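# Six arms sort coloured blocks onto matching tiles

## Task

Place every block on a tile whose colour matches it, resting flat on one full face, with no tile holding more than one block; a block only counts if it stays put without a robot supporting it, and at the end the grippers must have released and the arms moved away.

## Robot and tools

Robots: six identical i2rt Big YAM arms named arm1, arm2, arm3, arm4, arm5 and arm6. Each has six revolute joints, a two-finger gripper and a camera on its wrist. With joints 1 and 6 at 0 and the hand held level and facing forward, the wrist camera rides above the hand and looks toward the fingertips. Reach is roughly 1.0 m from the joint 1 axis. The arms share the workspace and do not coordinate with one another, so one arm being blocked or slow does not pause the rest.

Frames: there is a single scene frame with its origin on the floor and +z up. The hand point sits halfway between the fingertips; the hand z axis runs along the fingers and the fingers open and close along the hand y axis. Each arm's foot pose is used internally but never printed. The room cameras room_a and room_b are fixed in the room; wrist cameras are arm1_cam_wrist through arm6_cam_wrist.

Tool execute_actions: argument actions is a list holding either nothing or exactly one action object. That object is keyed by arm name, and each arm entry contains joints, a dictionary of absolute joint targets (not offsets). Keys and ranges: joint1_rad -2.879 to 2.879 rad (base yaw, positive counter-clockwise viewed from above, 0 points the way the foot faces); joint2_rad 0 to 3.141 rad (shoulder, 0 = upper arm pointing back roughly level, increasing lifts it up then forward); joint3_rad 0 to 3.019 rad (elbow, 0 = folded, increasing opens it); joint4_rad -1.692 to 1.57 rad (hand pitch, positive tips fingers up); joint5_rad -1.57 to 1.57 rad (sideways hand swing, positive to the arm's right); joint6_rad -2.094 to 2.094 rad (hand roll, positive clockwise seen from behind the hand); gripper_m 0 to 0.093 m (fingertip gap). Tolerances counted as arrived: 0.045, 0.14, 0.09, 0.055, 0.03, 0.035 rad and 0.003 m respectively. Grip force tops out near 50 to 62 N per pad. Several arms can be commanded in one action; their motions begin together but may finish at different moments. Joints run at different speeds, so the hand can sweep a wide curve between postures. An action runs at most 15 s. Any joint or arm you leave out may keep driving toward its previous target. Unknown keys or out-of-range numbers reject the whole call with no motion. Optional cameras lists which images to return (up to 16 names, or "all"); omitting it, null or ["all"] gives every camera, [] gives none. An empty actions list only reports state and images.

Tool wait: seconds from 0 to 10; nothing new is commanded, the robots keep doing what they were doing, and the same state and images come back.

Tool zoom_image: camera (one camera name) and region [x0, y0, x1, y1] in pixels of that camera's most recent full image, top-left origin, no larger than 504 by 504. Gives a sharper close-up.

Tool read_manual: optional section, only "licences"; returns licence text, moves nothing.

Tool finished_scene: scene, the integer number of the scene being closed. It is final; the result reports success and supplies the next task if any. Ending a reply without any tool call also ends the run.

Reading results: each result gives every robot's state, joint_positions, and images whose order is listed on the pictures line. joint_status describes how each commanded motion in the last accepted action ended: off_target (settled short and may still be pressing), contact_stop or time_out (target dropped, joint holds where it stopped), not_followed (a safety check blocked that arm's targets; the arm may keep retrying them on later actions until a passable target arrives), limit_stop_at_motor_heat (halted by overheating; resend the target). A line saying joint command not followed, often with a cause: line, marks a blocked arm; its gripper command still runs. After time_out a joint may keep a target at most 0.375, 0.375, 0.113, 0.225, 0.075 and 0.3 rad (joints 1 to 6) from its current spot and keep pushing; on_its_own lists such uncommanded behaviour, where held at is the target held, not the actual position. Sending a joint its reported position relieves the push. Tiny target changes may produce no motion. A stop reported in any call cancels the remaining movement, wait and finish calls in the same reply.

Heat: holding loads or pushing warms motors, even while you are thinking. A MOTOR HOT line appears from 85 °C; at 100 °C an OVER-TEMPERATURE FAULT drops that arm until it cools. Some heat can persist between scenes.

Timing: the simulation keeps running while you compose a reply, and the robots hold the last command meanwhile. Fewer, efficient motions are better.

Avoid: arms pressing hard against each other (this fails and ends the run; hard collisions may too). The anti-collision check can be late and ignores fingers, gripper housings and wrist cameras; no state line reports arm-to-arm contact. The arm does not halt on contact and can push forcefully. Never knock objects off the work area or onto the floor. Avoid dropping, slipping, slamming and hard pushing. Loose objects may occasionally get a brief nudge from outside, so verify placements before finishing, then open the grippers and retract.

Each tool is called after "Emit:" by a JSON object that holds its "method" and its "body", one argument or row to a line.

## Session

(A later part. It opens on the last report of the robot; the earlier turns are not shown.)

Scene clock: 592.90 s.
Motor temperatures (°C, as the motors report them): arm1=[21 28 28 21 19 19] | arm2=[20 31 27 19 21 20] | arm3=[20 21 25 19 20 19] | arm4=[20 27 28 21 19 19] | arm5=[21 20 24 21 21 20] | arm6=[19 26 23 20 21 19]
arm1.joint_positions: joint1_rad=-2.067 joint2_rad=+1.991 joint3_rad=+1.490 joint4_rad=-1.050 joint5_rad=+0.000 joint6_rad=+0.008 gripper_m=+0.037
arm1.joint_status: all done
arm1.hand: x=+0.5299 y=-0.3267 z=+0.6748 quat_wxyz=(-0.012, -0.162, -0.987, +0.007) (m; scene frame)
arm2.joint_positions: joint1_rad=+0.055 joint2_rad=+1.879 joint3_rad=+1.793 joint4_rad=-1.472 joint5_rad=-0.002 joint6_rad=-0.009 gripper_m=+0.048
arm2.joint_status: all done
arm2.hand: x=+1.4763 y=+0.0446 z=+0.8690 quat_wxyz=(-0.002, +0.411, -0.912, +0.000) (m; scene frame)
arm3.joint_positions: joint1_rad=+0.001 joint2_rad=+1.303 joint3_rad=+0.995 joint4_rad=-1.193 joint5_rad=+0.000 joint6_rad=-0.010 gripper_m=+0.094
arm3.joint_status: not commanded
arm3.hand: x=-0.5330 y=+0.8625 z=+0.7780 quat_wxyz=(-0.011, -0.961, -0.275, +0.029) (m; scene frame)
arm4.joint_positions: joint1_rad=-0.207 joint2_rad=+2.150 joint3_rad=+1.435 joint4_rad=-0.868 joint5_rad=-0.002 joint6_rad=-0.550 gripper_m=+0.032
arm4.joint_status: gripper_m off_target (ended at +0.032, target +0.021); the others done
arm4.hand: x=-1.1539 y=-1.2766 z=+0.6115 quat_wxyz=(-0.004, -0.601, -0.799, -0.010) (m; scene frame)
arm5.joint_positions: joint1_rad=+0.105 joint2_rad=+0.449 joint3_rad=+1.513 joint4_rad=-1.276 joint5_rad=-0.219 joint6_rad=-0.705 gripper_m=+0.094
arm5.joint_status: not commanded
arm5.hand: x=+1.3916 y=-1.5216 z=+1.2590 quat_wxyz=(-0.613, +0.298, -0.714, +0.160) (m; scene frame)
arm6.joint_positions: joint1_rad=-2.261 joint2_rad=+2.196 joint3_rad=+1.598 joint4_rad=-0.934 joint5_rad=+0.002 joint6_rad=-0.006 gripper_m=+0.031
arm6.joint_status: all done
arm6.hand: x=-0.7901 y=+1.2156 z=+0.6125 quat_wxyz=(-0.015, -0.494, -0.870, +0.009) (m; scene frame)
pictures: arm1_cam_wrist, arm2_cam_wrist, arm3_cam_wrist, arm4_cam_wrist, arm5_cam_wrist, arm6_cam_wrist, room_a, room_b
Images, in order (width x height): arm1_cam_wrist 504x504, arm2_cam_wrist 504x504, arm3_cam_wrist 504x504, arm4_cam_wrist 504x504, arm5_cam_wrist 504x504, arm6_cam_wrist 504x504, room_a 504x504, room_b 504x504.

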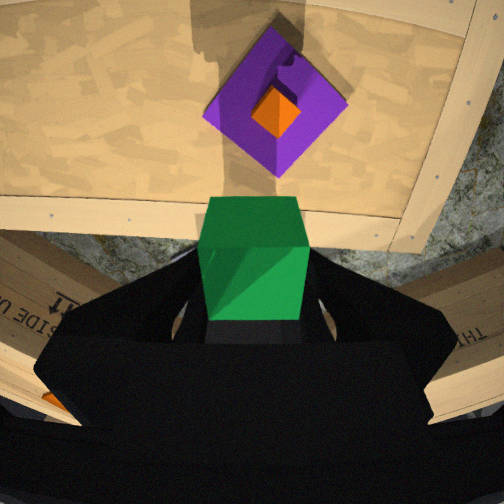

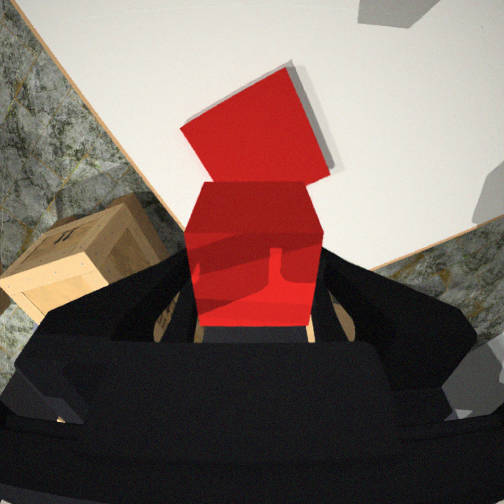

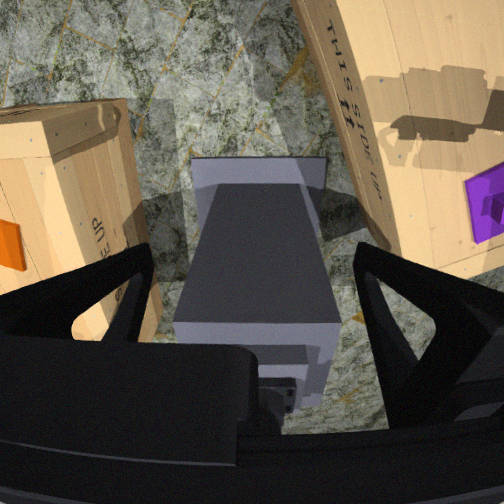

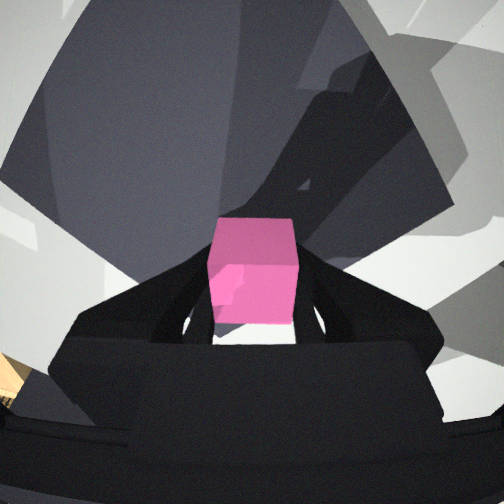

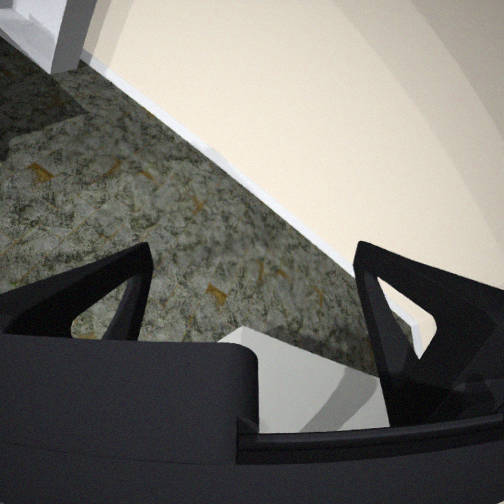

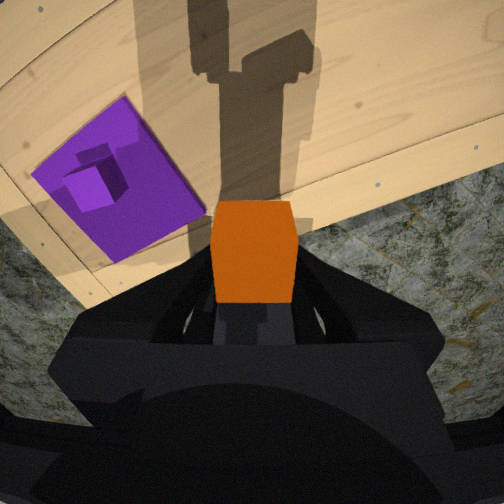

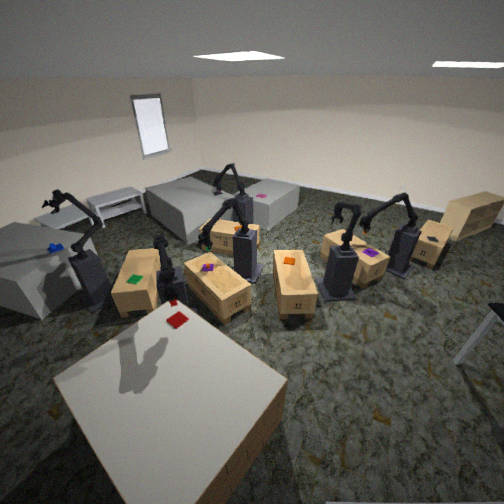

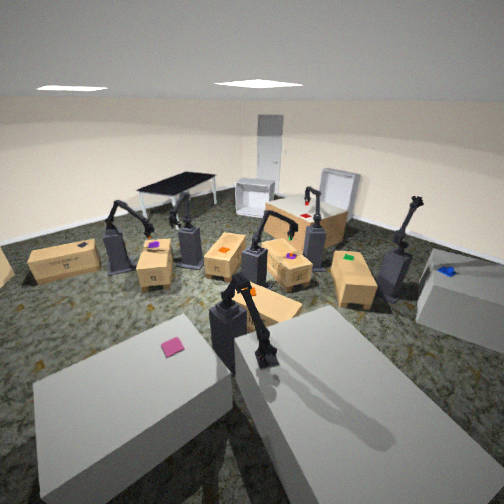

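Emit:
{"method": "execute_actions", "body": {
  "actions": [
    {"arm1":{"joints":{"joint1_rad":-1.827,"joint2_rad":2.437,"joint3_rad":1.59,"joint4_rad":-0.72,"joint6_rad":0.30}},"arm2":{"joints":{"joint1_rad":0.046,"joint2_rad":1.92,"joint3_rad":1.495,"joint4_rad":-1.145,"joint6_rad":-0.5}},"arm4":{"joints":{"joint2_rad":1.87,"joint3_rad":1.80,"joint4_rad":-1.49,"joint6_rad":0.0}},"arm6":{"joints":{"joint2_rad":2.551,"joint3_rad":1.76,"joint4_rad":-0.775,"joint6_rad":0.785}}}
  ],
  "cameras": ["arm1_cam_wrist","arm2_cam_wrist","arm4_cam_wrist","arm6_cam_wrist"]
}}

Scene clock: 661.57 s.
Motor temperatures (°C, as the motors report them): arm1=[21 29 28 21 19 19] | arm2=[20 31 28 19 21 20] | arm3=[20 21 25 19 20 19] | arm4=[20 28 28 21 19 19] | arm5=[21 20 24 21 21 20] | arm6=[19 26 23 20 21 19]
arm1.joint_positions: joint1_rad=-1.831 joint2_rad=+2.441 joint3_rad=+1.573 joint4_rad=-0.729 joint5_rad=-0.003 joint6_rad=+0.292 gripper_m=+0.037
arm1.joint_status: all done
arm1.hand: x=+0.5754 y=-0.1966 z=+0.4396 quat_wxyz=(+0.010, -0.185, -0.983, +0.005) (m; scene frame)
arm2.joint_positions: joint1_rad=+0.055 joint2_rad=+1.931 joint3_rad=+1.480 joint4_rad=-1.158 joint5_rad=-0.002 joint6_rad=-0.491 gripper_m=+0.048
arm2.joint_status: all done
arm2.hand: x=+1.4545 y=+0.0196 z=+0.7257 quat_wxyz=(+0.023, +0.616, -0.787, +0.005) (m; scene frame)
arm3.joint_positions: joint1_rad=+0.001 joint2_rad=+1.303 joint3_rad=+0.995 joint4_rad=-1.193 joint5_rad=+0.000 joint6_rad=-0.010 gripper_m=+0.094
arm3.joint_status: not commanded
arm3.hand: x=-0.5330 y=+0.8625 z=+0.7780 quat_wxyz=(-0.011, -0.961, -0.275, +0.029) (m; scene frame)
arm4.joint_positions: joint1_rad=-0.207 joint2_rad=+1.873 joint3_rad=+1.798 joint4_rad=-1.475 joint5_rad=-0.002 joint6_rad=-0.011 gripper_m=+0.032
arm4.joint_status: all done
arm4.hand: x=-1.1613 y=-1.2899 z=+0.8947 quat_wxyz=(-0.011, -0.792, -0.610, +0.003) (m; scene frame)
arm5.joint_positions: joint1_rad=+0.105 joint2_rad=+0.449 joint3_rad=+1.513 joint4_rad=-1.276 joint5_rad=-0.219 joint6_rad=-0.705 gripper_m=+0.094
arm5.joint_status: not commanded
arm5.hand: x=+1.3916 y=-1.5216 z=+1.2590 quat_wxyz=(-0.613, +0.298, -0.714, +0.160) (m; scene frame)
arm6.joint_positions: joint1_rad=-2.261 joint2_rad=+2.569 joint3_rad=+1.738 joint4_rad=-0.786 joint5_rad=+0.002 joint6_rad=+0.777 gripper_m=+0.031
arm6.joint_status: all done
arm6.hand: x=-0.7907 y=+1.2168 z=+0.4264 quat_wxyz=(+0.025, -0.788, -0.615, -0.003) (m; scene frame)
pictures: arm1_cam_wrist, arm2_cam_wrist, arm4_cam_wrist, arm6_cam_wrist
Images, in order (width x height): arm1_cam_wrist 504x504, arm2_cam_wrist 504x504, arm4_cam_wrist 504x504, arm6_cam_wrist 504x504.

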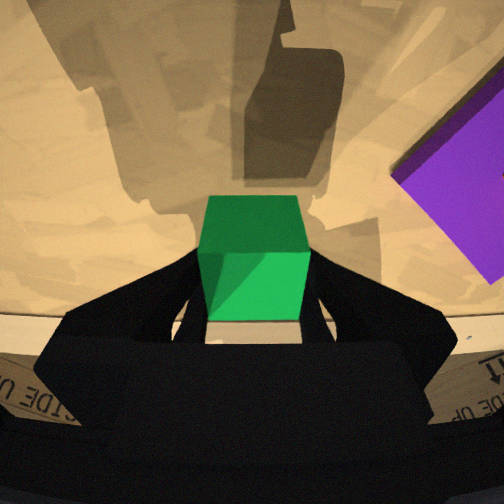

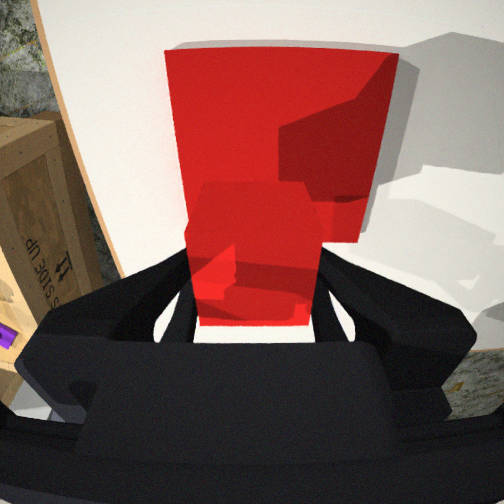

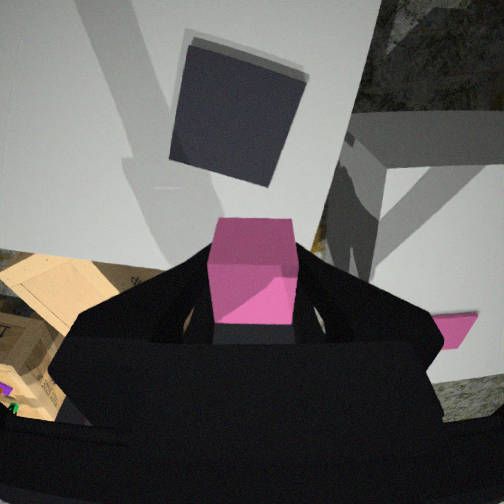

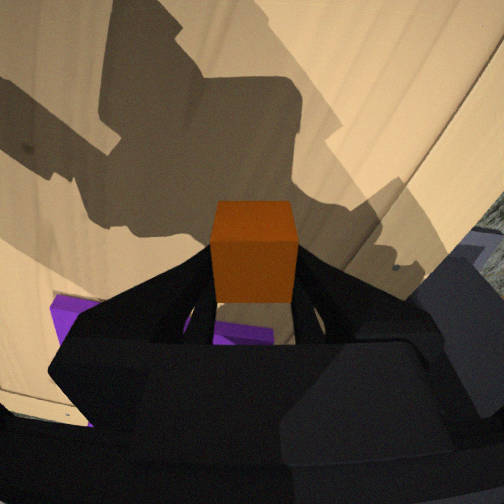

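Emit:
{"method": "zoom_image", "body": {
  "camera": "arm1_cam_wrist",
  "region": [180, 40, 504, 300]
}}

Emit:
{"method": "zoom_image", "body": {
  "camera": "arm6_cam_wrist",
  "region": [30, 150, 430, 360]
}}

Region (180, 40, 504, 300) of arm1_cam_wrist's 504x504 image, scaled by 1.556, with more detail than that image has; it fills the top 404 rows of this view, and the rest is white.

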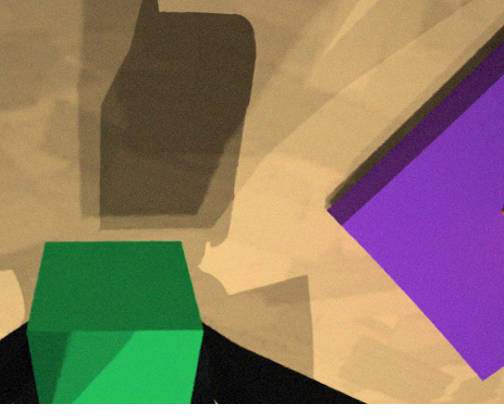

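Region (30, 150, 430, 360) of arm6_cam_wrist's 504x504 image, scaled by 1.260, with more detail than that image has; it fills the top 265 rows of this view, and the rest is white.

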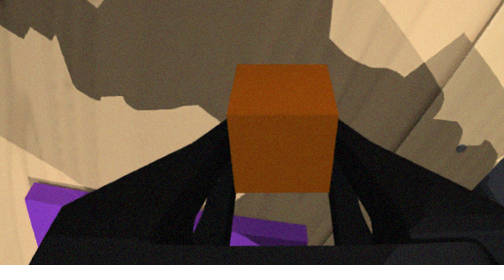

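Emit:
{"method": "execute_actions", "body": {
  "actions": [
    {"arm1":{"joints":{"joint2_rad":2.50,"joint4_rad":-0.632}},"arm2":{"joints":{"joint1_rad":0.035,"joint2_rad":1.985,"joint4_rad":-1.044}},"arm4":{"joints":{"joint1_rad":-1.5}},"arm6":{"joints":{"joint2_rad":2.585,"joint4_rad":-0.70}}}
  ],
  "cameras": ["arm1_cam_wrist","arm2_cam_wrist","arm4_cam_wrist","arm6_cam_wrist"]
}}

Scene clock: 739.13 s.
Motor temperatures (°C, as the motors report them): arm1=[21 30 28 21 19 19] | arm2=[20 31 29 19 21 20] | arm3=[20 21 25 19 20 19] | arm4=[20 28 30 21 19 19] | arm5=[21 20 25 21 21 20] | arm6=[19 28 24 20 21 19]
arm1.joint_positions: joint1_rad=-1.831 joint2_rad=+2.483 joint3_rad=+1.573 joint4_rad=-0.641 joint5_rad=-0.003 joint6_rad=+0.292 gripper_m=+0.037
arm1.joint_status: all done
arm1.hand: x=+0.5819 y=-0.1975 z=+0.4154 quat_wxyz=(-0.012, -0.186, -0.983, +0.003) (m; scene frame)
arm2.joint_positions: joint1_rad=+0.047 joint2_rad=+1.981 joint3_rad=+1.480 joint4_rad=-1.059 joint5_rad=-0.002 joint6_rad=-0.491 gripper_m=+0.048
arm2.joint_status: all done
arm2.hand: x=+1.4707 y=+0.0310 z=+0.6982 quat_wxyz=(-0.001, +0.614, -0.790, +0.001) (m; scene frame)
arm3.joint_positions: joint1_rad=+0.001 joint2_rad=+1.303 joint3_rad=+0.995 joint4_rad=-1.193 joint5_rad=+0.000 joint6_rad=-0.010 gripper_m=+0.094
arm3.joint_status: not commanded
arm3.hand: x=-0.5330 y=+0.8625 z=+0.7780 quat_wxyz=(-0.011, -0.961, -0.275, +0.029) (m; scene frame)
arm4.joint_positions: joint1_rad=-1.504 joint2_rad=+1.873 joint3_rad=+1.798 joint4_rad=-1.475 joint5_rad=+0.001 joint6_rad=-0.009 gripper_m=+0.032
arm4.joint_status: all done
arm4.hand: x=-1.5906 y=-0.7282 z=+0.8888 quat_wxyz=(+0.000, -1.000, -0.007, +0.004) (m; scene frame)
arm5.joint_positions: joint1_rad=+0.105 joint2_rad=+0.449 joint3_rad=+1.513 joint4_rad=-1.276 joint5_rad=-0.219 joint6_rad=-0.705 gripper_m=+0.094
arm5.joint_status: not commanded
arm5.hand: x=+1.3916 y=-1.5216 z=+1.2590 quat_wxyz=(-0.613, +0.298, -0.714, +0.160) (m; scene frame)
arm6.joint_positions: joint1_rad=-2.261 joint2_rad=+2.569 joint3_rad=+1.738 joint4_rad=-0.717 joint5_rad=+0.002 joint6_rad=+0.778 gripper_m=+0.031
arm6.joint_status: all done
arm6.hand: x=-0.7821 y=+1.2023 z=+0.4261 quat_wxyz=(-0.009, -0.788, -0.615, +0.002) (m; scene frame)
pictures: arm1_cam_wrist, arm2_cam_wrist, arm4_cam_wrist, arm6_cam_wrist
Images, in order (width x height): arm1_cam_wrist 504x504, arm2_cam_wrist 504x504, arm4_cam_wrist 504x504, arm6_cam_wrist 504x504.

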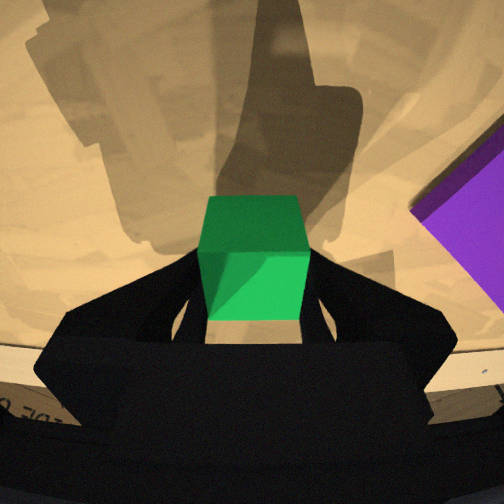

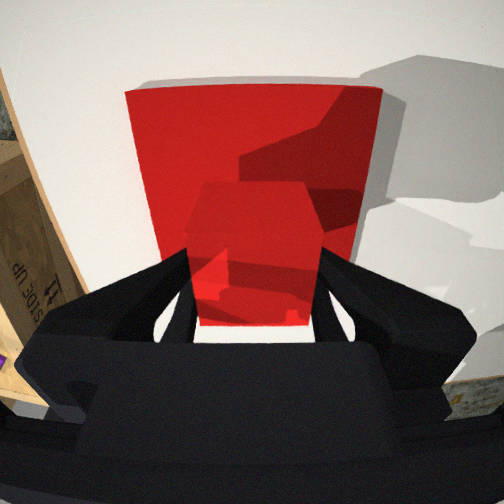

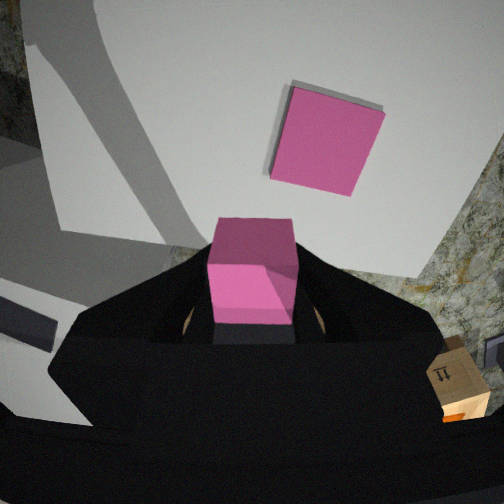

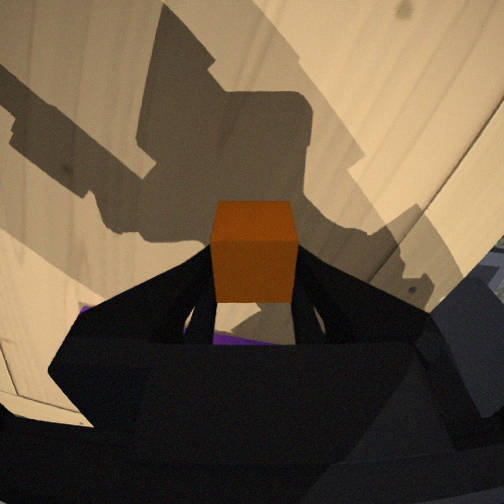

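Emit:
{"method": "execute_actions", "body": {
  "actions": [
    {"arm1":{"joints":{"joint2_rad":2.52}},"arm2":{"joints":{"joint2_rad":2.02,"joint4_rad":-1.016}},"arm4":{"joints":{"joint1_rad":-1.682,"joint2_rad":1.96,"joint3_rad":1.42,"joint4_rad":-0.99}},"arm6":{"joints":{"joint2_rad":2.62}}}
  ],
  "cameras": ["arm1_cam_wrist","arm2_cam_wrist","arm4_cam_wrist","arm6_cam_wrist"]
}}

Scene clock: 766.33 s.
Motor temperatures (°C, as the motors report them): arm1=[21 30 28 21 19 19] | arm2=[20 31 29 19 21 20] | arm3=[20 21 25 19 20 19] | arm4=[20 28 30 21 19 19] | arm5=[21 20 25 21 21 20] | arm6=[19 27 24 20 21 19]
arm1.joint_positions: joint1_rad=-1.831 joint2_rad=+2.483 joint3_rad=+1.573 joint4_rad=-0.641 joint5_rad=-0.003 joint6_rad=+0.292 gripper_m=+0.037
arm1.joint_status: all done
arm1.hand: x=+0.5819 y=-0.1975 z=+0.4154 quat_wxyz=(-0.012, -0.186, -0.983, +0.003) (m; scene frame)
arm2.joint_positions: joint1_rad=+0.047 joint2_rad=+2.011 joint3_rad=+1.480 joint4_rad=-1.031 joint5_rad=-0.002 joint6_rad=-0.491 gripper_m=+0.048
arm2.joint_status: all done
arm2.hand: x=+1.4729 y=+0.0332 z=+0.6817 quat_wxyz=(+0.000, +0.614, -0.790, +0.001) (m; scene frame)
arm3.joint_positions: joint1_rad=+0.001 joint2_rad=+1.303 joint3_rad=+0.995 joint4_rad=-1.193 joint5_rad=+0.000 joint6_rad=-0.010 gripper_m=+0.094
arm3.joint_status: not commanded
arm3.hand: x=-0.5330 y=+0.8625 z=+0.7780 quat_wxyz=(-0.011, -0.961, -0.275, +0.029) (m; scene frame)
arm4.joint_positions: joint1_rad=-1.691 joint2_rad=+1.963 joint3_rad=+1.420 joint4_rad=-1.005 joint5_rad=+0.001 joint6_rad=-0.009 gripper_m=+0.032
arm4.joint_status: all done
arm4.hand: x=-1.5554 y=-0.6236 z=+0.7033 quat_wxyz=(+0.001, -0.996, +0.087, +0.005) (m; scene frame)
arm5.joint_positions: joint1_rad=+0.105 joint2_rad=+0.449 joint3_rad=+1.513 joint4_rad=-1.276 joint5_rad=-0.219 joint6_rad=-0.705 gripper_m=+0.094
arm5.joint_status: not commanded
arm5.hand: x=+1.3916 y=-1.5216 z=+1.2590 quat_wxyz=(-0.613, +0.298, -0.714, +0.160) (m; scene frame)
arm6.joint_positions: joint1_rad=-2.261 joint2_rad=+2.596 joint3_rad=+1.741 joint4_rad=-0.714 joint5_rad=+0.001 joint6_rad=+0.779 gripper_m=+0.031
arm6.joint_status: all done
arm6.hand: x=-0.7861 y=+1.2092 z=+0.4103 quat_wxyz=(+0.001, -0.789, -0.615, +0.000) (m; scene frame)
pictures: arm1_cam_wrist, arm2_cam_wrist, arm4_cam_wrist, arm6_cam_wrist
Images, in order (width x height): arm1_cam_wrist 504x504, arm2_cam_wrist 504x504, arm4_cam_wrist 504x504, arm6_cam_wrist 504x504.

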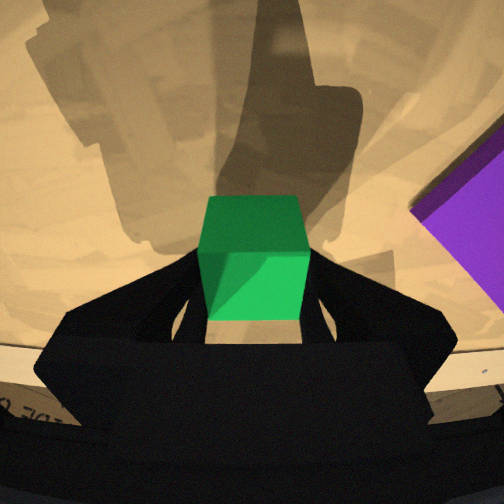

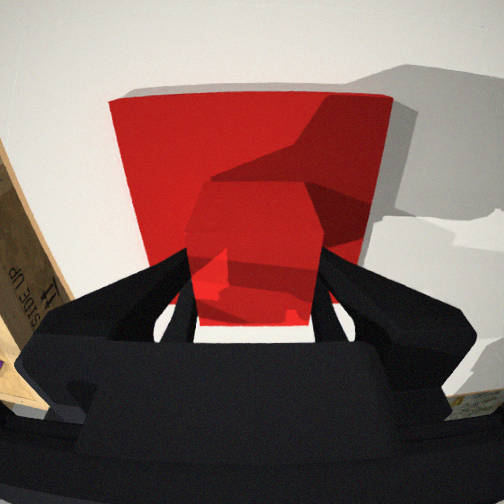

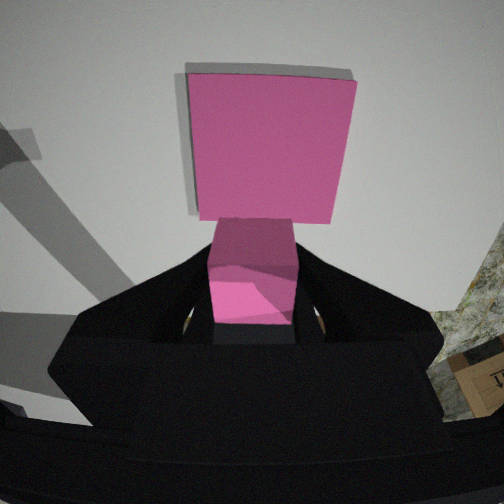

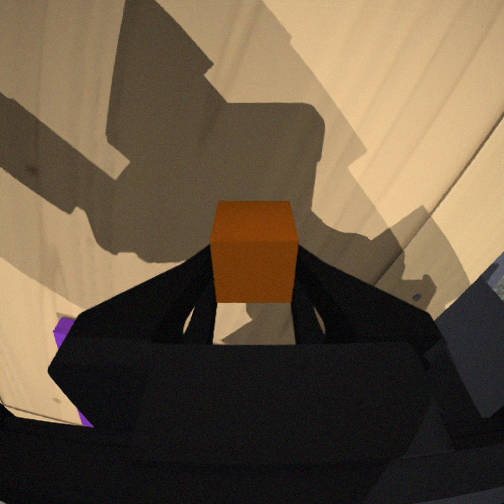

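Emit:
{"method": "execute_actions", "body": {
  "actions": [
    {"arm1":{"joints":{"gripper_m":0.085,"joint2_rad":2.33,"joint4_rad":-0.82}},"arm2":{"joints":{"gripper_m":0.09,"joint2_rad":1.85,"joint4_rad":-1.2}},"arm4":{"joints":{"joint1_rad":-1.725,"joint2_rad":2.175,"joint3_rad":1.345,"joint4_rad":-0.705}},"arm6":{"joints":{"gripper_m":0.085,"joint2_rad":2.44,"joint4_rad":-0.88}}}
  ],
  "cameras": ["arm1_cam_wrist","arm2_cam_wrist","arm4_cam_wrist","arm6_cam_wrist"]
}}

Scene clock: 810.50 s.
Motor temperatures (°C, as the motors report them): arm1=[21 29 28 21 19 19] | arm2=[20 31 29 19 21 20] | arm3=[20 21 26 19 20 19] | arm4=[20 28 29 21 19 19] | arm5=[21 20 25 21 21 20] | arm6=[19 27 24 20 21 19]
arm1.joint_positions: joint1_rad=-1.831 joint2_rad=+2.314 joint3_rad=+1.573 joint4_rad=-0.811 joint5_rad=-0.003 joint6_rad=+0.293 gripper_m=+0.085
arm1.joint_status: all done
arm1.hand: x=+0.5940 y=-0.1974 z=+0.5142 quat_wxyz=(-0.012, -0.186, -0.983, +0.003) (m; scene frame)
arm2.joint_positions: joint1_rad=+0.047 joint2_rad=+1.849 joint3_rad=+1.480 joint4_rad=-1.188 joint5_rad=-0.002 joint6_rad=-0.491 gripper_m=+0.090
arm2.joint_status: all done
arm2.hand: x=+1.4562 y=+0.0154 z=+0.7696 quat_wxyz=(-0.003, +0.614, -0.789, +0.000) (m; scene frame)
arm3.joint_positions: joint1_rad=+0.001 joint2_rad=+1.303 joint3_rad=+0.995 joint4_rad=-1.193 joint5_rad=+0.000 joint6_rad=-0.010 gripper_m=+0.094
arm3.joint_status: not commanded
arm3.hand: x=-0.5330 y=+0.8625 z=+0.7780 quat_wxyz=(-0.011, -0.961, -0.275, +0.029) (m; scene frame)
arm4.joint_positions: joint1_rad=-1.717 joint2_rad=+2.175 joint3_rad=+1.341 joint4_rad=-0.720 joint5_rad=+0.001 joint6_rad=-0.009 gripper_m=+0.032
arm4.joint_status: all done
arm4.hand: x=-1.5431 y=-0.6113 z=+0.5670 quat_wxyz=(+0.001, -0.995, +0.099, +0.002) (m; scene frame)
arm5.joint_positions: joint1_rad=+0.105 joint2_rad=+0.449 joint3_rad=+1.513 joint4_rad=-1.276 joint5_rad=-0.219 joint6_rad=-0.705 gripper_m=+0.094
arm5.joint_status: not commanded
arm5.hand: x=+1.3916 y=-1.5216 z=+1.2590 quat_wxyz=(-0.613, +0.298, -0.714, +0.160) (m; scene frame)
arm6.joint_positions: joint1_rad=-2.261 joint2_rad=+2.421 joint3_rad=+1.748 joint4_rad=-0.864 joint5_rad=+0.001 joint6_rad=+0.779 gripper_m=+0.085
arm6.joint_status: all done
arm6.hand: x=-0.7726 y=+1.1862 z=+0.5211 quat_wxyz=(-0.015, -0.788, -0.615, +0.002) (m; scene frame)
pictures: arm1_cam_wrist, arm2_cam_wrist, arm4_cam_wrist, arm6_cam_wrist
Images, in order (width x height): arm1_cam_wrist 504x504, arm2_cam_wrist 504x504, arm4_cam_wrist 504x504, arm6_cam_wrist 504x504.

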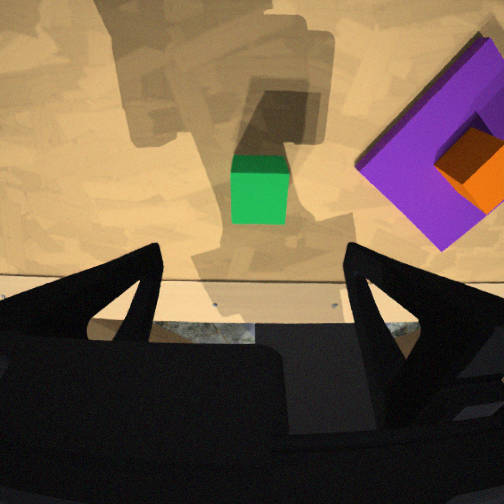

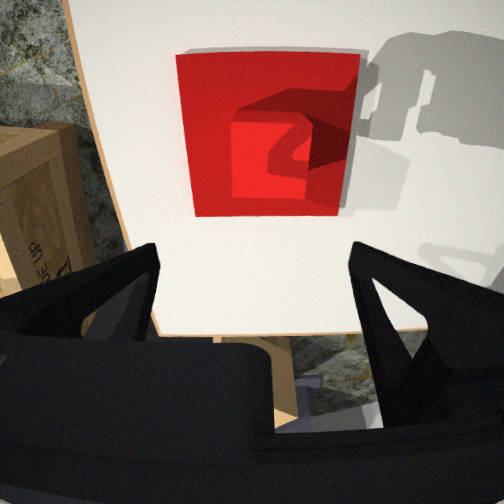

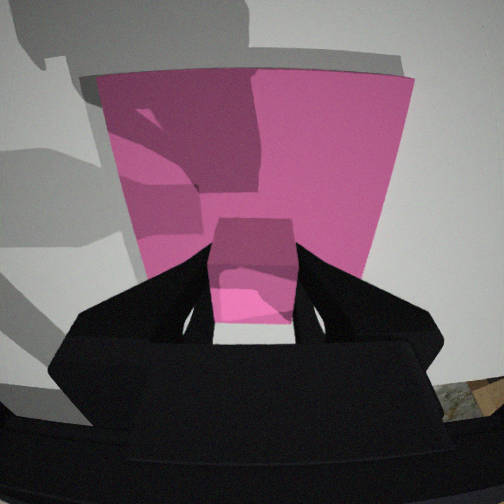

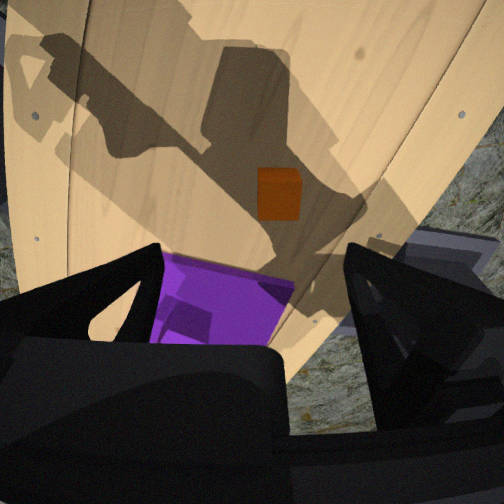

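Emit:
{"method": "execute_actions", "body": {
  "actions": [
    {"arm1":{"joints":{"joint1_rad":-2.105,"joint2_rad":2.385,"joint4_rad":-0.765,"joint6_rad":0.66}},"arm2":{"joints":{"joint1_rad":1.5,"joint6_rad":0.0}},"arm3":{"joints":{"joint1_rad":-0.3,"joint2_rad":2.245,"joint3_rad":1.48,"joint4_rad":-0.775}},"arm4":{"joints":{"joint2_rad":2.24,"joint4_rad":-0.655}},"arm6":{"joints":{"joint1_rad":-2.8,"joint2_rad":1.6,"joint3_rad":1.2,"joint4_rad":-1.17,"joint6_rad":0.0}}}
  ],
  "cameras": ["arm1_cam_wrist","arm3_cam_wrist","arm4_cam_wrist","room_a"]
}}

Scene clock: 849.07 s.
Motor temperatures (°C, as the motors report them): arm1=[21 30 29 21 19 19] | arm2=[20 30 30 19 21 20] | arm3=[20 21 26 19 20 19] | arm4=[20 28 28 21 19 19] | arm5=[21 20 25 21 21 20] | arm6=[19 27 24 20 21 19]
arm1.joint_positions: joint1_rad=-2.097 joint2_rad=+2.379 joint3_rad=+1.573 joint4_rad=-0.773 joint5_rad=+0.001 joint6_rad=+0.652 gripper_m=+0.085
arm1.joint_status: all done
arm1.hand: x=+0.5502 y=-0.3548 z=+0.4775 quat_wxyz=(+0.000, -0.479, -0.878, +0.005) (m; scene frame)
arm2.joint_positions: joint1_rad=+1.505 joint2_rad=+1.849 joint3_rad=+1.480 joint4_rad=-1.188 joint5_rad=+0.000 joint6_rad=-0.009 gripper_m=+0.090
arm2.joint_status: all done
arm2.hand: x=+0.7224 y=+0.0242 z=+0.7724 quat_wxyz=(+0.002, +0.912, -0.410, -0.007) (m; scene frame)
arm3.joint_positions: joint1_rad=-0.307 joint2_rad=+2.269 joint3_rad=+1.457 joint4_rad=-0.776 joint5_rad=+0.000 joint6_rad=-0.010 gripper_m=+0.094
arm3.joint_status: all done
arm3.hand: x=-0.7748 y=+0.9173 z=+0.4770 quat_wxyz=(+0.000, -0.992, -0.125, -0.014) (m; scene frame)
arm4.joint_positions: joint1_rad=-1.717 joint2_rad=+2.225 joint3_rad=+1.341 joint4_rad=-0.670 joint5_rad=+0.001 joint6_rad=-0.009 gripper_m=+0.032
arm4.joint_status: all done
arm4.hand: x=-1.5414 y=-0.6116 z=+0.5405 quat_wxyz=(+0.001, -0.995, +0.099, +0.002) (m; scene frame)
arm5.joint_positions: joint1_rad=+0.105 joint2_rad=+0.449 joint3_rad=+1.513 joint4_rad=-1.276 joint5_rad=-0.219 joint6_rad=-0.705 gripper_m=+0.094
arm5.joint_status: not commanded
arm5.hand: x=+1.3916 y=-1.5216 z=+1.2590 quat_wxyz=(-0.613, +0.298, -0.714, +0.160) (m; scene frame)
arm6.joint_positions: joint1_rad=-2.797 joint2_rad=+1.593 joint3_rad=+1.198 joint4_rad=-1.155 joint5_rad=+0.001 joint6_rad=+0.008 gripper_m=+0.085
arm6.joint_status: all done
arm6.hand: x=-1.1083 y=+1.2971 z=+0.7912 quat_wxyz=(-0.005, -0.711, -0.703, +0.007) (m; scene frame)
pictures: arm1_cam_wrist, arm3_cam_wrist, arm4_cam_wrist, room_a
Images, in order (width x height): arm1_cam_wrist 504x504, arm3_cam_wrist 504x504, arm4_cam_wrist 504x504, room_a 504x504.

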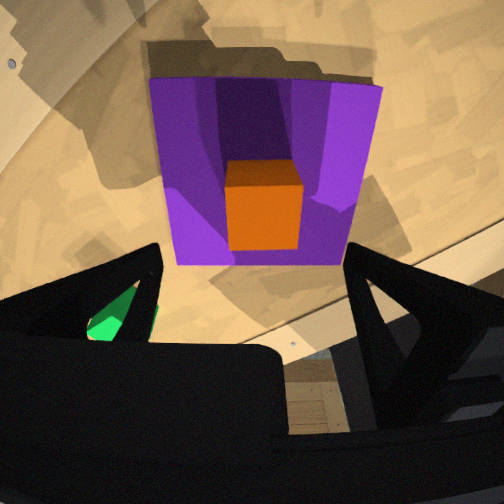

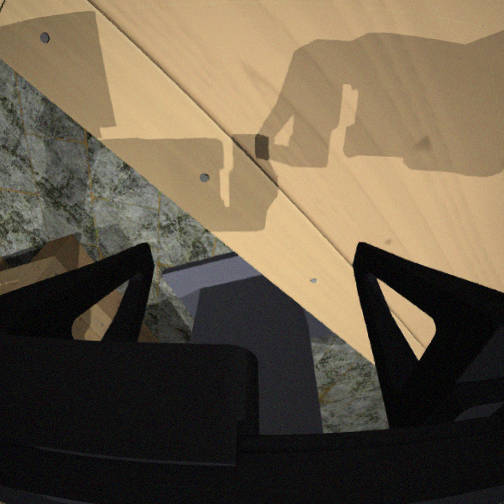

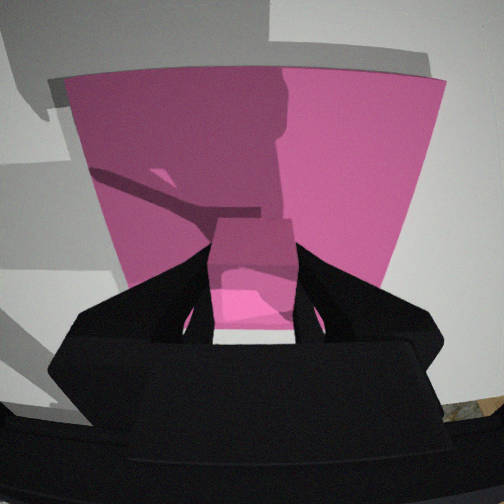

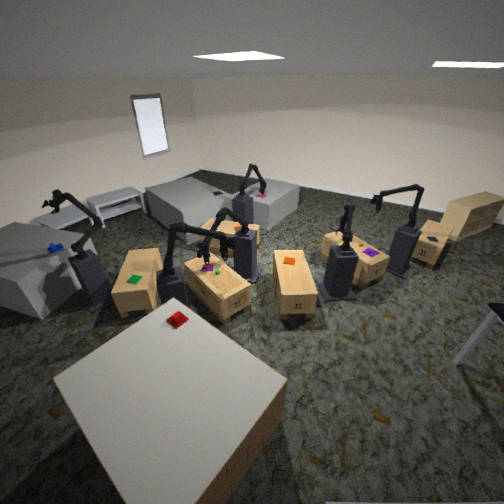

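Emit:
{"method": "execute_actions", "body": {
  "actions": [
    {"arm1":{"joints":{"joint1_rad":-2.115,"joint2_rad":2.482,"joint3_rad":1.622,"joint4_rad":-0.693}},"arm3":{"joints":{"joint1_rad":-0.815,"joint3_rad":1.51}},"arm4":{"joints":{"joint2_rad":2.262,"joint4_rad":-0.64}}}
  ],
  "cameras": ["arm1_cam_wrist","arm3_cam_wrist","arm4_cam_wrist"]
}}

Scene clock: 875.30 s.
Motor temperatures (°C, as the motors report them): arm1=[21 30 29 21 19 19] | arm2=[20 30 30 19 21 20] | arm3=[20 23 25 19 20 19] | arm4=[20 28 28 21 19 19] | arm5=[21 20 25 21 21 20] | arm6=[19 26 24 20 21 19]
arm1.joint_positions: joint1_rad=-2.108 joint2_rad=+2.483 joint3_rad=+1.600 joint4_rad=-0.701 joint5_rad=+0.001 joint6_rad=+0.652 gripper_m=+0.085
arm1.joint_status: all done
arm1.hand: x=+0.5456 y=-0.3603 z=+0.4238 quat_wxyz=(+0.002, -0.484, -0.875, +0.005) (m; scene frame)
arm2.joint_positions: joint1_rad=+1.505 joint2_rad=+1.849 joint3_rad=+1.480 joint4_rad=-1.188 joint5_rad=+0.000 joint6_rad=-0.009 gripper_m=+0.090
arm2.joint_status: not commanded
arm2.hand: x=+0.7224 y=+0.0242 z=+0.7724 quat_wxyz=(+0.002, +0.912, -0.410, -0.007) (m; scene frame)
arm3.joint_positions: joint1_rad=-0.807 joint2_rad=+2.269 joint3_rad=+1.487 joint4_rad=-0.776 joint5_rad=+0.001 joint6_rad=-0.009 gripper_m=+0.094
arm3.joint_status: all done
arm3.hand: x=-0.7870 y=+1.2066 z=+0.4848 quat_wxyz=(+0.002, -0.992, +0.125, +0.001) (m; scene frame)
arm4.joint_positions: joint1_rad=-1.717 joint2_rad=+2.237 joint3_rad=+1.341 joint4_rad=-0.656 joint5_rad=+0.001 joint6_rad=-0.009 gripper_m=+0.032
arm4.joint_status: all done
arm4.hand: x=-1.5415 y=-0.6115 z=+0.5345 quat_wxyz=(+0.002, -0.995, +0.099, +0.003) (m; scene frame)
arm5.joint_positions: joint1_rad=+0.105 joint2_rad=+0.449 joint3_rad=+1.513 joint4_rad=-1.276 joint5_rad=-0.219 joint6_rad=-0.705 gripper_m=+0.094
arm5.joint_status: not commanded
arm5.hand: x=+1.3916 y=-1.5216 z=+1.2590 quat_wxyz=(-0.613, +0.298, -0.714, +0.160) (m; scene frame)
arm6.joint_positions: joint1_rad=-2.797 joint2_rad=+1.593 joint3_rad=+1.198 joint4_rad=-1.155 joint5_rad=+0.001 joint6_rad=+0.008 gripper_m=+0.085
arm6.joint_status: not commanded
arm6.hand: x=-1.1083 y=+1.2971 z=+0.7912 quat_wxyz=(-0.005, -0.711, -0.703, +0.007) (m; scene frame)
pictures: arm1_cam_wrist, arm3_cam_wrist, arm4_cam_wrist
Images, in order (width x height): arm1_cam_wrist 504x504, arm3_cam_wrist 504x504, arm4_cam_wrist 504x504.

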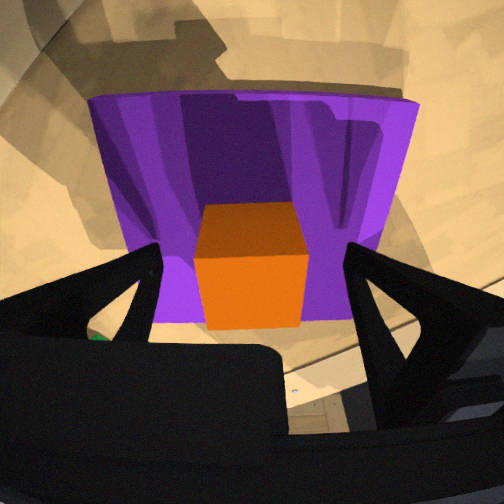

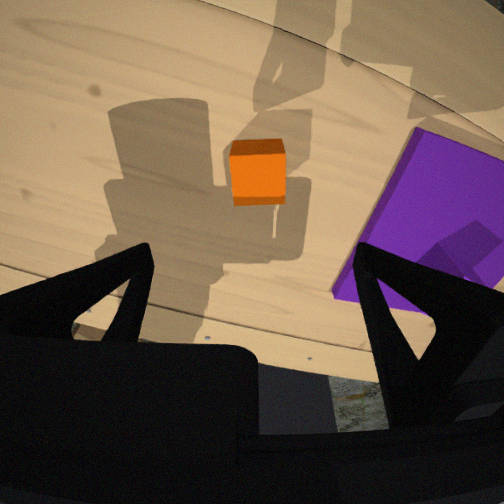

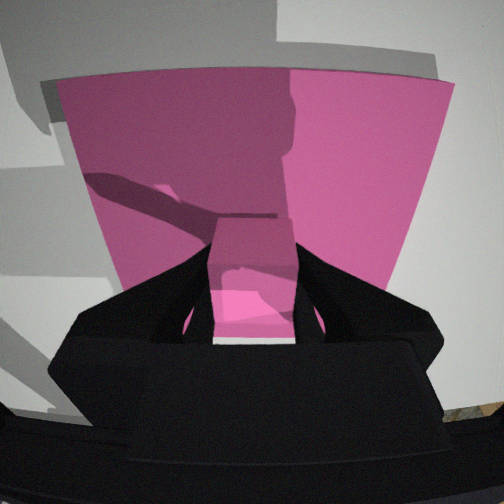

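Emit:
{"method": "execute_actions", "body": {
  "actions": [
    {"arm1":{"joints":{"gripper_m":0.027}},"arm3":{"joints":{"joint2_rad":2.425,"joint3_rad":1.588,"joint4_rad":-0.685,"gripper_m":0.075}},"arm4":{"joints":{"joint2_rad":2.278}}}
  ],
  "cameras": ["arm1_cam_wrist","arm3_cam_wrist","arm4_cam_wrist"]
}}

Scene clock: 888.13 s.
Motor temperatures (°C, as the motors report them): arm1=[21 30 29 21 19 19] | arm2=[20 30 30 19 21 20] | arm3=[20 24 25 19 20 19] | arm4=[20 28 28 21 19 19] | arm5=[21 20 25 21 21 20] | arm6=[19 26 24 20 21 19]
arm1.joint_positions: joint1_rad=-2.108 joint2_rad=+2.483 joint3_rad=+1.600 joint4_rad=-0.701 joint5_rad=+0.001 joint6_rad=+0.652 gripper_m=+0.037
arm1.joint_status: gripper_m off_target (ended at +0.037, target +0.027)
arm1.hand: x=+0.5456 y=-0.3603 z=+0.4238 quat_wxyz=(+0.002, -0.484, -0.875, +0.005) (m; scene frame)
arm2.joint_positions: joint1_rad=+1.505 joint2_rad=+1.849 joint3_rad=+1.480 joint4_rad=-1.188 joint5_rad=+0.000 joint6_rad=-0.009 gripper_m=+0.090
arm2.joint_status: not commanded
arm2.hand: x=+0.7224 y=+0.0242 z=+0.7724 quat_wxyz=(+0.002, +0.912, -0.410, -0.007) (m; scene frame)
arm3.joint_positions: joint1_rad=-0.807 joint2_rad=+2.446 joint3_rad=+1.574 joint4_rad=-0.688 joint5_rad=+0.001 joint6_rad=-0.009 gripper_m=+0.075
arm3.joint_status: all done
arm3.hand: x=-0.7984 y=+1.2099 z=+0.4052 quat_wxyz=(+0.002, -0.992, +0.125, +0.000) (m; scene frame)
arm4.joint_positions: joint1_rad=-1.717 joint2_rad=+2.245 joint3_rad=+1.341 joint4_rad=-0.653 joint5_rad=+0.001 joint6_rad=-0.009 gripper_m=+0.032
arm4.joint_status: all done
arm4.hand: x=-1.5397 y=-0.6119 z=+0.5301 quat_wxyz=(+0.001, -0.995, +0.099, +0.000) (m; scene frame)
arm5.joint_positions: joint1_rad=+0.105 joint2_rad=+0.449 joint3_rad=+1.513 joint4_rad=-1.276 joint5_rad=-0.219 joint6_rad=-0.705 gripper_m=+0.094
arm5.joint_status: not commanded
arm5.hand: x=+1.3916 y=-1.5216 z=+1.2590 quat_wxyz=(-0.613, +0.298, -0.714, +0.160) (m; scene frame)
arm6.joint_positions: joint1_rad=-2.797 joint2_rad=+1.593 joint3_rad=+1.198 joint4_rad=-1.155 joint5_rad=+0.001 joint6_rad=+0.008 gripper_m=+0.085
arm6.joint_status: not commanded
arm6.hand: x=-1.1083 y=+1.2971 z=+0.7912 quat_wxyz=(-0.005, -0.711, -0.703, +0.007) (m; scene frame)
pictures: arm1_cam_wrist, arm3_cam_wrist, arm4_cam_wrist
Images, in order (width x height): arm1_cam_wrist 504x504, arm3_cam_wrist 504x504, arm4_cam_wrist 504x504.

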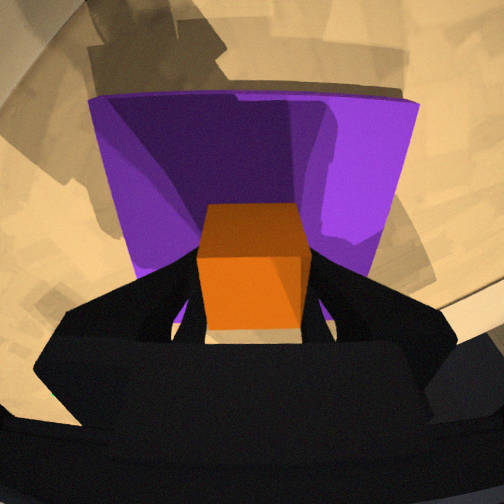

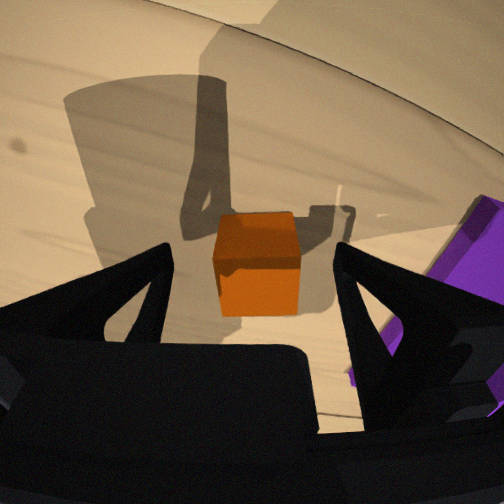

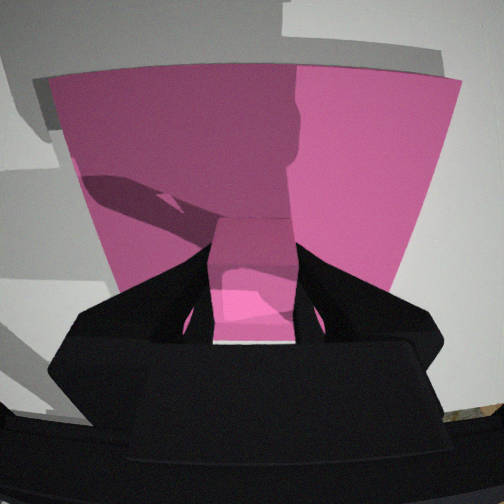

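Emit:
{"method": "execute_actions", "body": {
  "actions": [
    {"arm1":{"joints":{"joint1_rad":-0.9,"joint2_rad":1.95,"joint3_rad":1.45,"joint4_rad":-1.07,"joint6_rad":0.0}},"arm2":{"joints":{"joint1_rad":1.3}},"arm3":{"joints":{"gripper_m":0.02}},"arm4":{"joints":{"gripper_m":0.085,"joint2_rad":2.0,"joint4_rad":-0.9}}}
  ],
  "cameras": ["arm1_cam_wrist","arm3_cam_wrist","arm4_cam_wrist","room_a"]
}}

Scene clock: 924.90 s.
Motor temperatures (°C, as the motors report them): arm1=[21 31 29 21 19 19] | arm2=[20 30 30 19 21 20] | arm3=[20 25 24 19 20 19] | arm4=[20 28 28 21 19 19] | arm5=[21 20 25 21 21 20] | arm6=[19 25 24 20 21 19]
arm1.joint_positions: joint1_rad=-0.892 joint2_rad=+1.948 joint3_rad=+1.449 joint4_rad=-1.062 joint5_rad=-0.002 joint6_rad=+0.009 gripper_m=+0.037
arm1.joint_status: all done
arm1.hand: x=+0.3488 y=+0.2793 z=+0.6769 quat_wxyz=(-0.003, +0.412, -0.911, +0.003) (m; scene frame)
arm2.joint_positions: joint1_rad=+1.292 joint2_rad=+1.849 joint3_rad=+1.480 joint4_rad=-1.188 joint5_rad=+0.000 joint6_rad=-0.007 gripper_m=+0.090
arm2.joint_status: all done
arm2.hand: x=+0.8185 y=+0.0914 z=+0.7714 quat_wxyz=(+0.001, +0.863, -0.505, -0.005) (m; scene frame)
arm3.joint_positions: joint1_rad=-0.807 joint2_rad=+2.446 joint3_rad=+1.574 joint4_rad=-0.688 joint5_rad=+0.001 joint6_rad=-0.009 gripper_m=+0.031
arm3.joint_status: gripper_m off_target (ended at +0.031, target +0.020)
arm3.hand: x=-0.7984 y=+1.2099 z=+0.4052 quat_wxyz=(+0.002, -0.992, +0.125, +0.000) (m; scene frame)
arm4.joint_positions: joint1_rad=-1.717 joint2_rad=+1.984 joint3_rad=+1.341 joint4_rad=-0.886 joint5_rad=+0.001 joint6_rad=-0.009 gripper_m=+0.085
arm4.joint_status: all done
arm4.hand: x=-1.5428 y=-0.6115 z=+0.6677 quat_wxyz=(+0.003, -0.995, +0.099, +0.015) (m; scene frame)
arm5.joint_positions: joint1_rad=+0.105 joint2_rad=+0.449 joint3_rad=+1.513 joint4_rad=-1.276 joint5_rad=-0.219 joint6_rad=-0.705 gripper_m=+0.094
arm5.joint_status: not commanded
arm5.hand: x=+1.3916 y=-1.5216 z=+1.2590 quat_wxyz=(-0.613, +0.298, -0.714, +0.160) (m; scene frame)
arm6.joint_positions: joint1_rad=-2.797 joint2_rad=+1.593 joint3_rad=+1.198 joint4_rad=-1.155 joint5_rad=+0.001 joint6_rad=+0.008 gripper_m=+0.085
arm6.joint_status: not commanded
arm6.hand: x=-1.1083 y=+1.2971 z=+0.7912 quat_wxyz=(-0.005, -0.711, -0.703, +0.007) (m; scene frame)
pictures: arm1_cam_wrist, arm3_cam_wrist, arm4_cam_wrist, room_a
Images, in order (width x height): arm1_cam_wrist 504x504, arm3_cam_wrist 504x504, arm4_cam_wrist 504x504, room_a 504x504.

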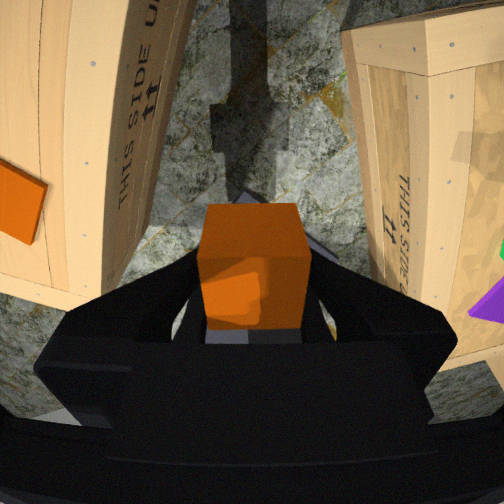

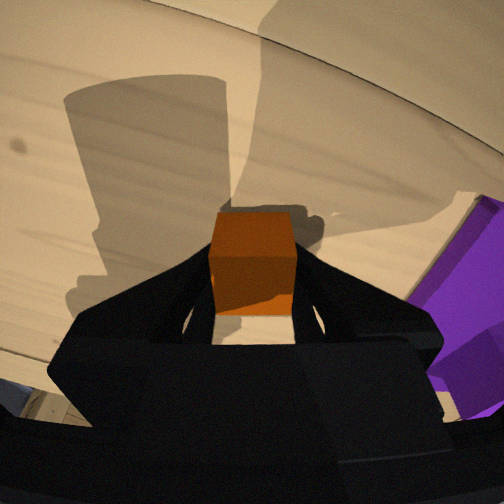

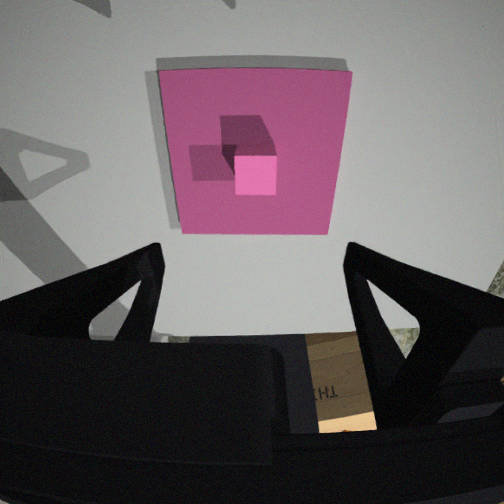

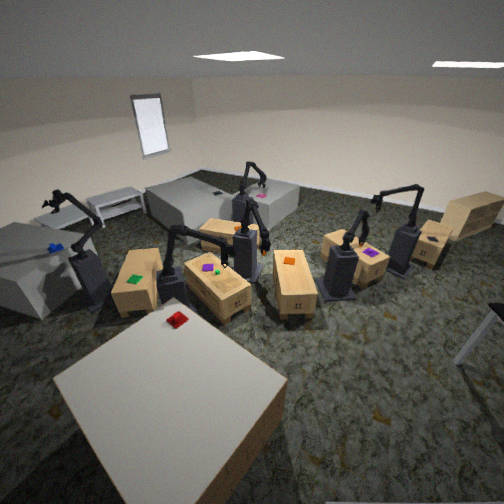

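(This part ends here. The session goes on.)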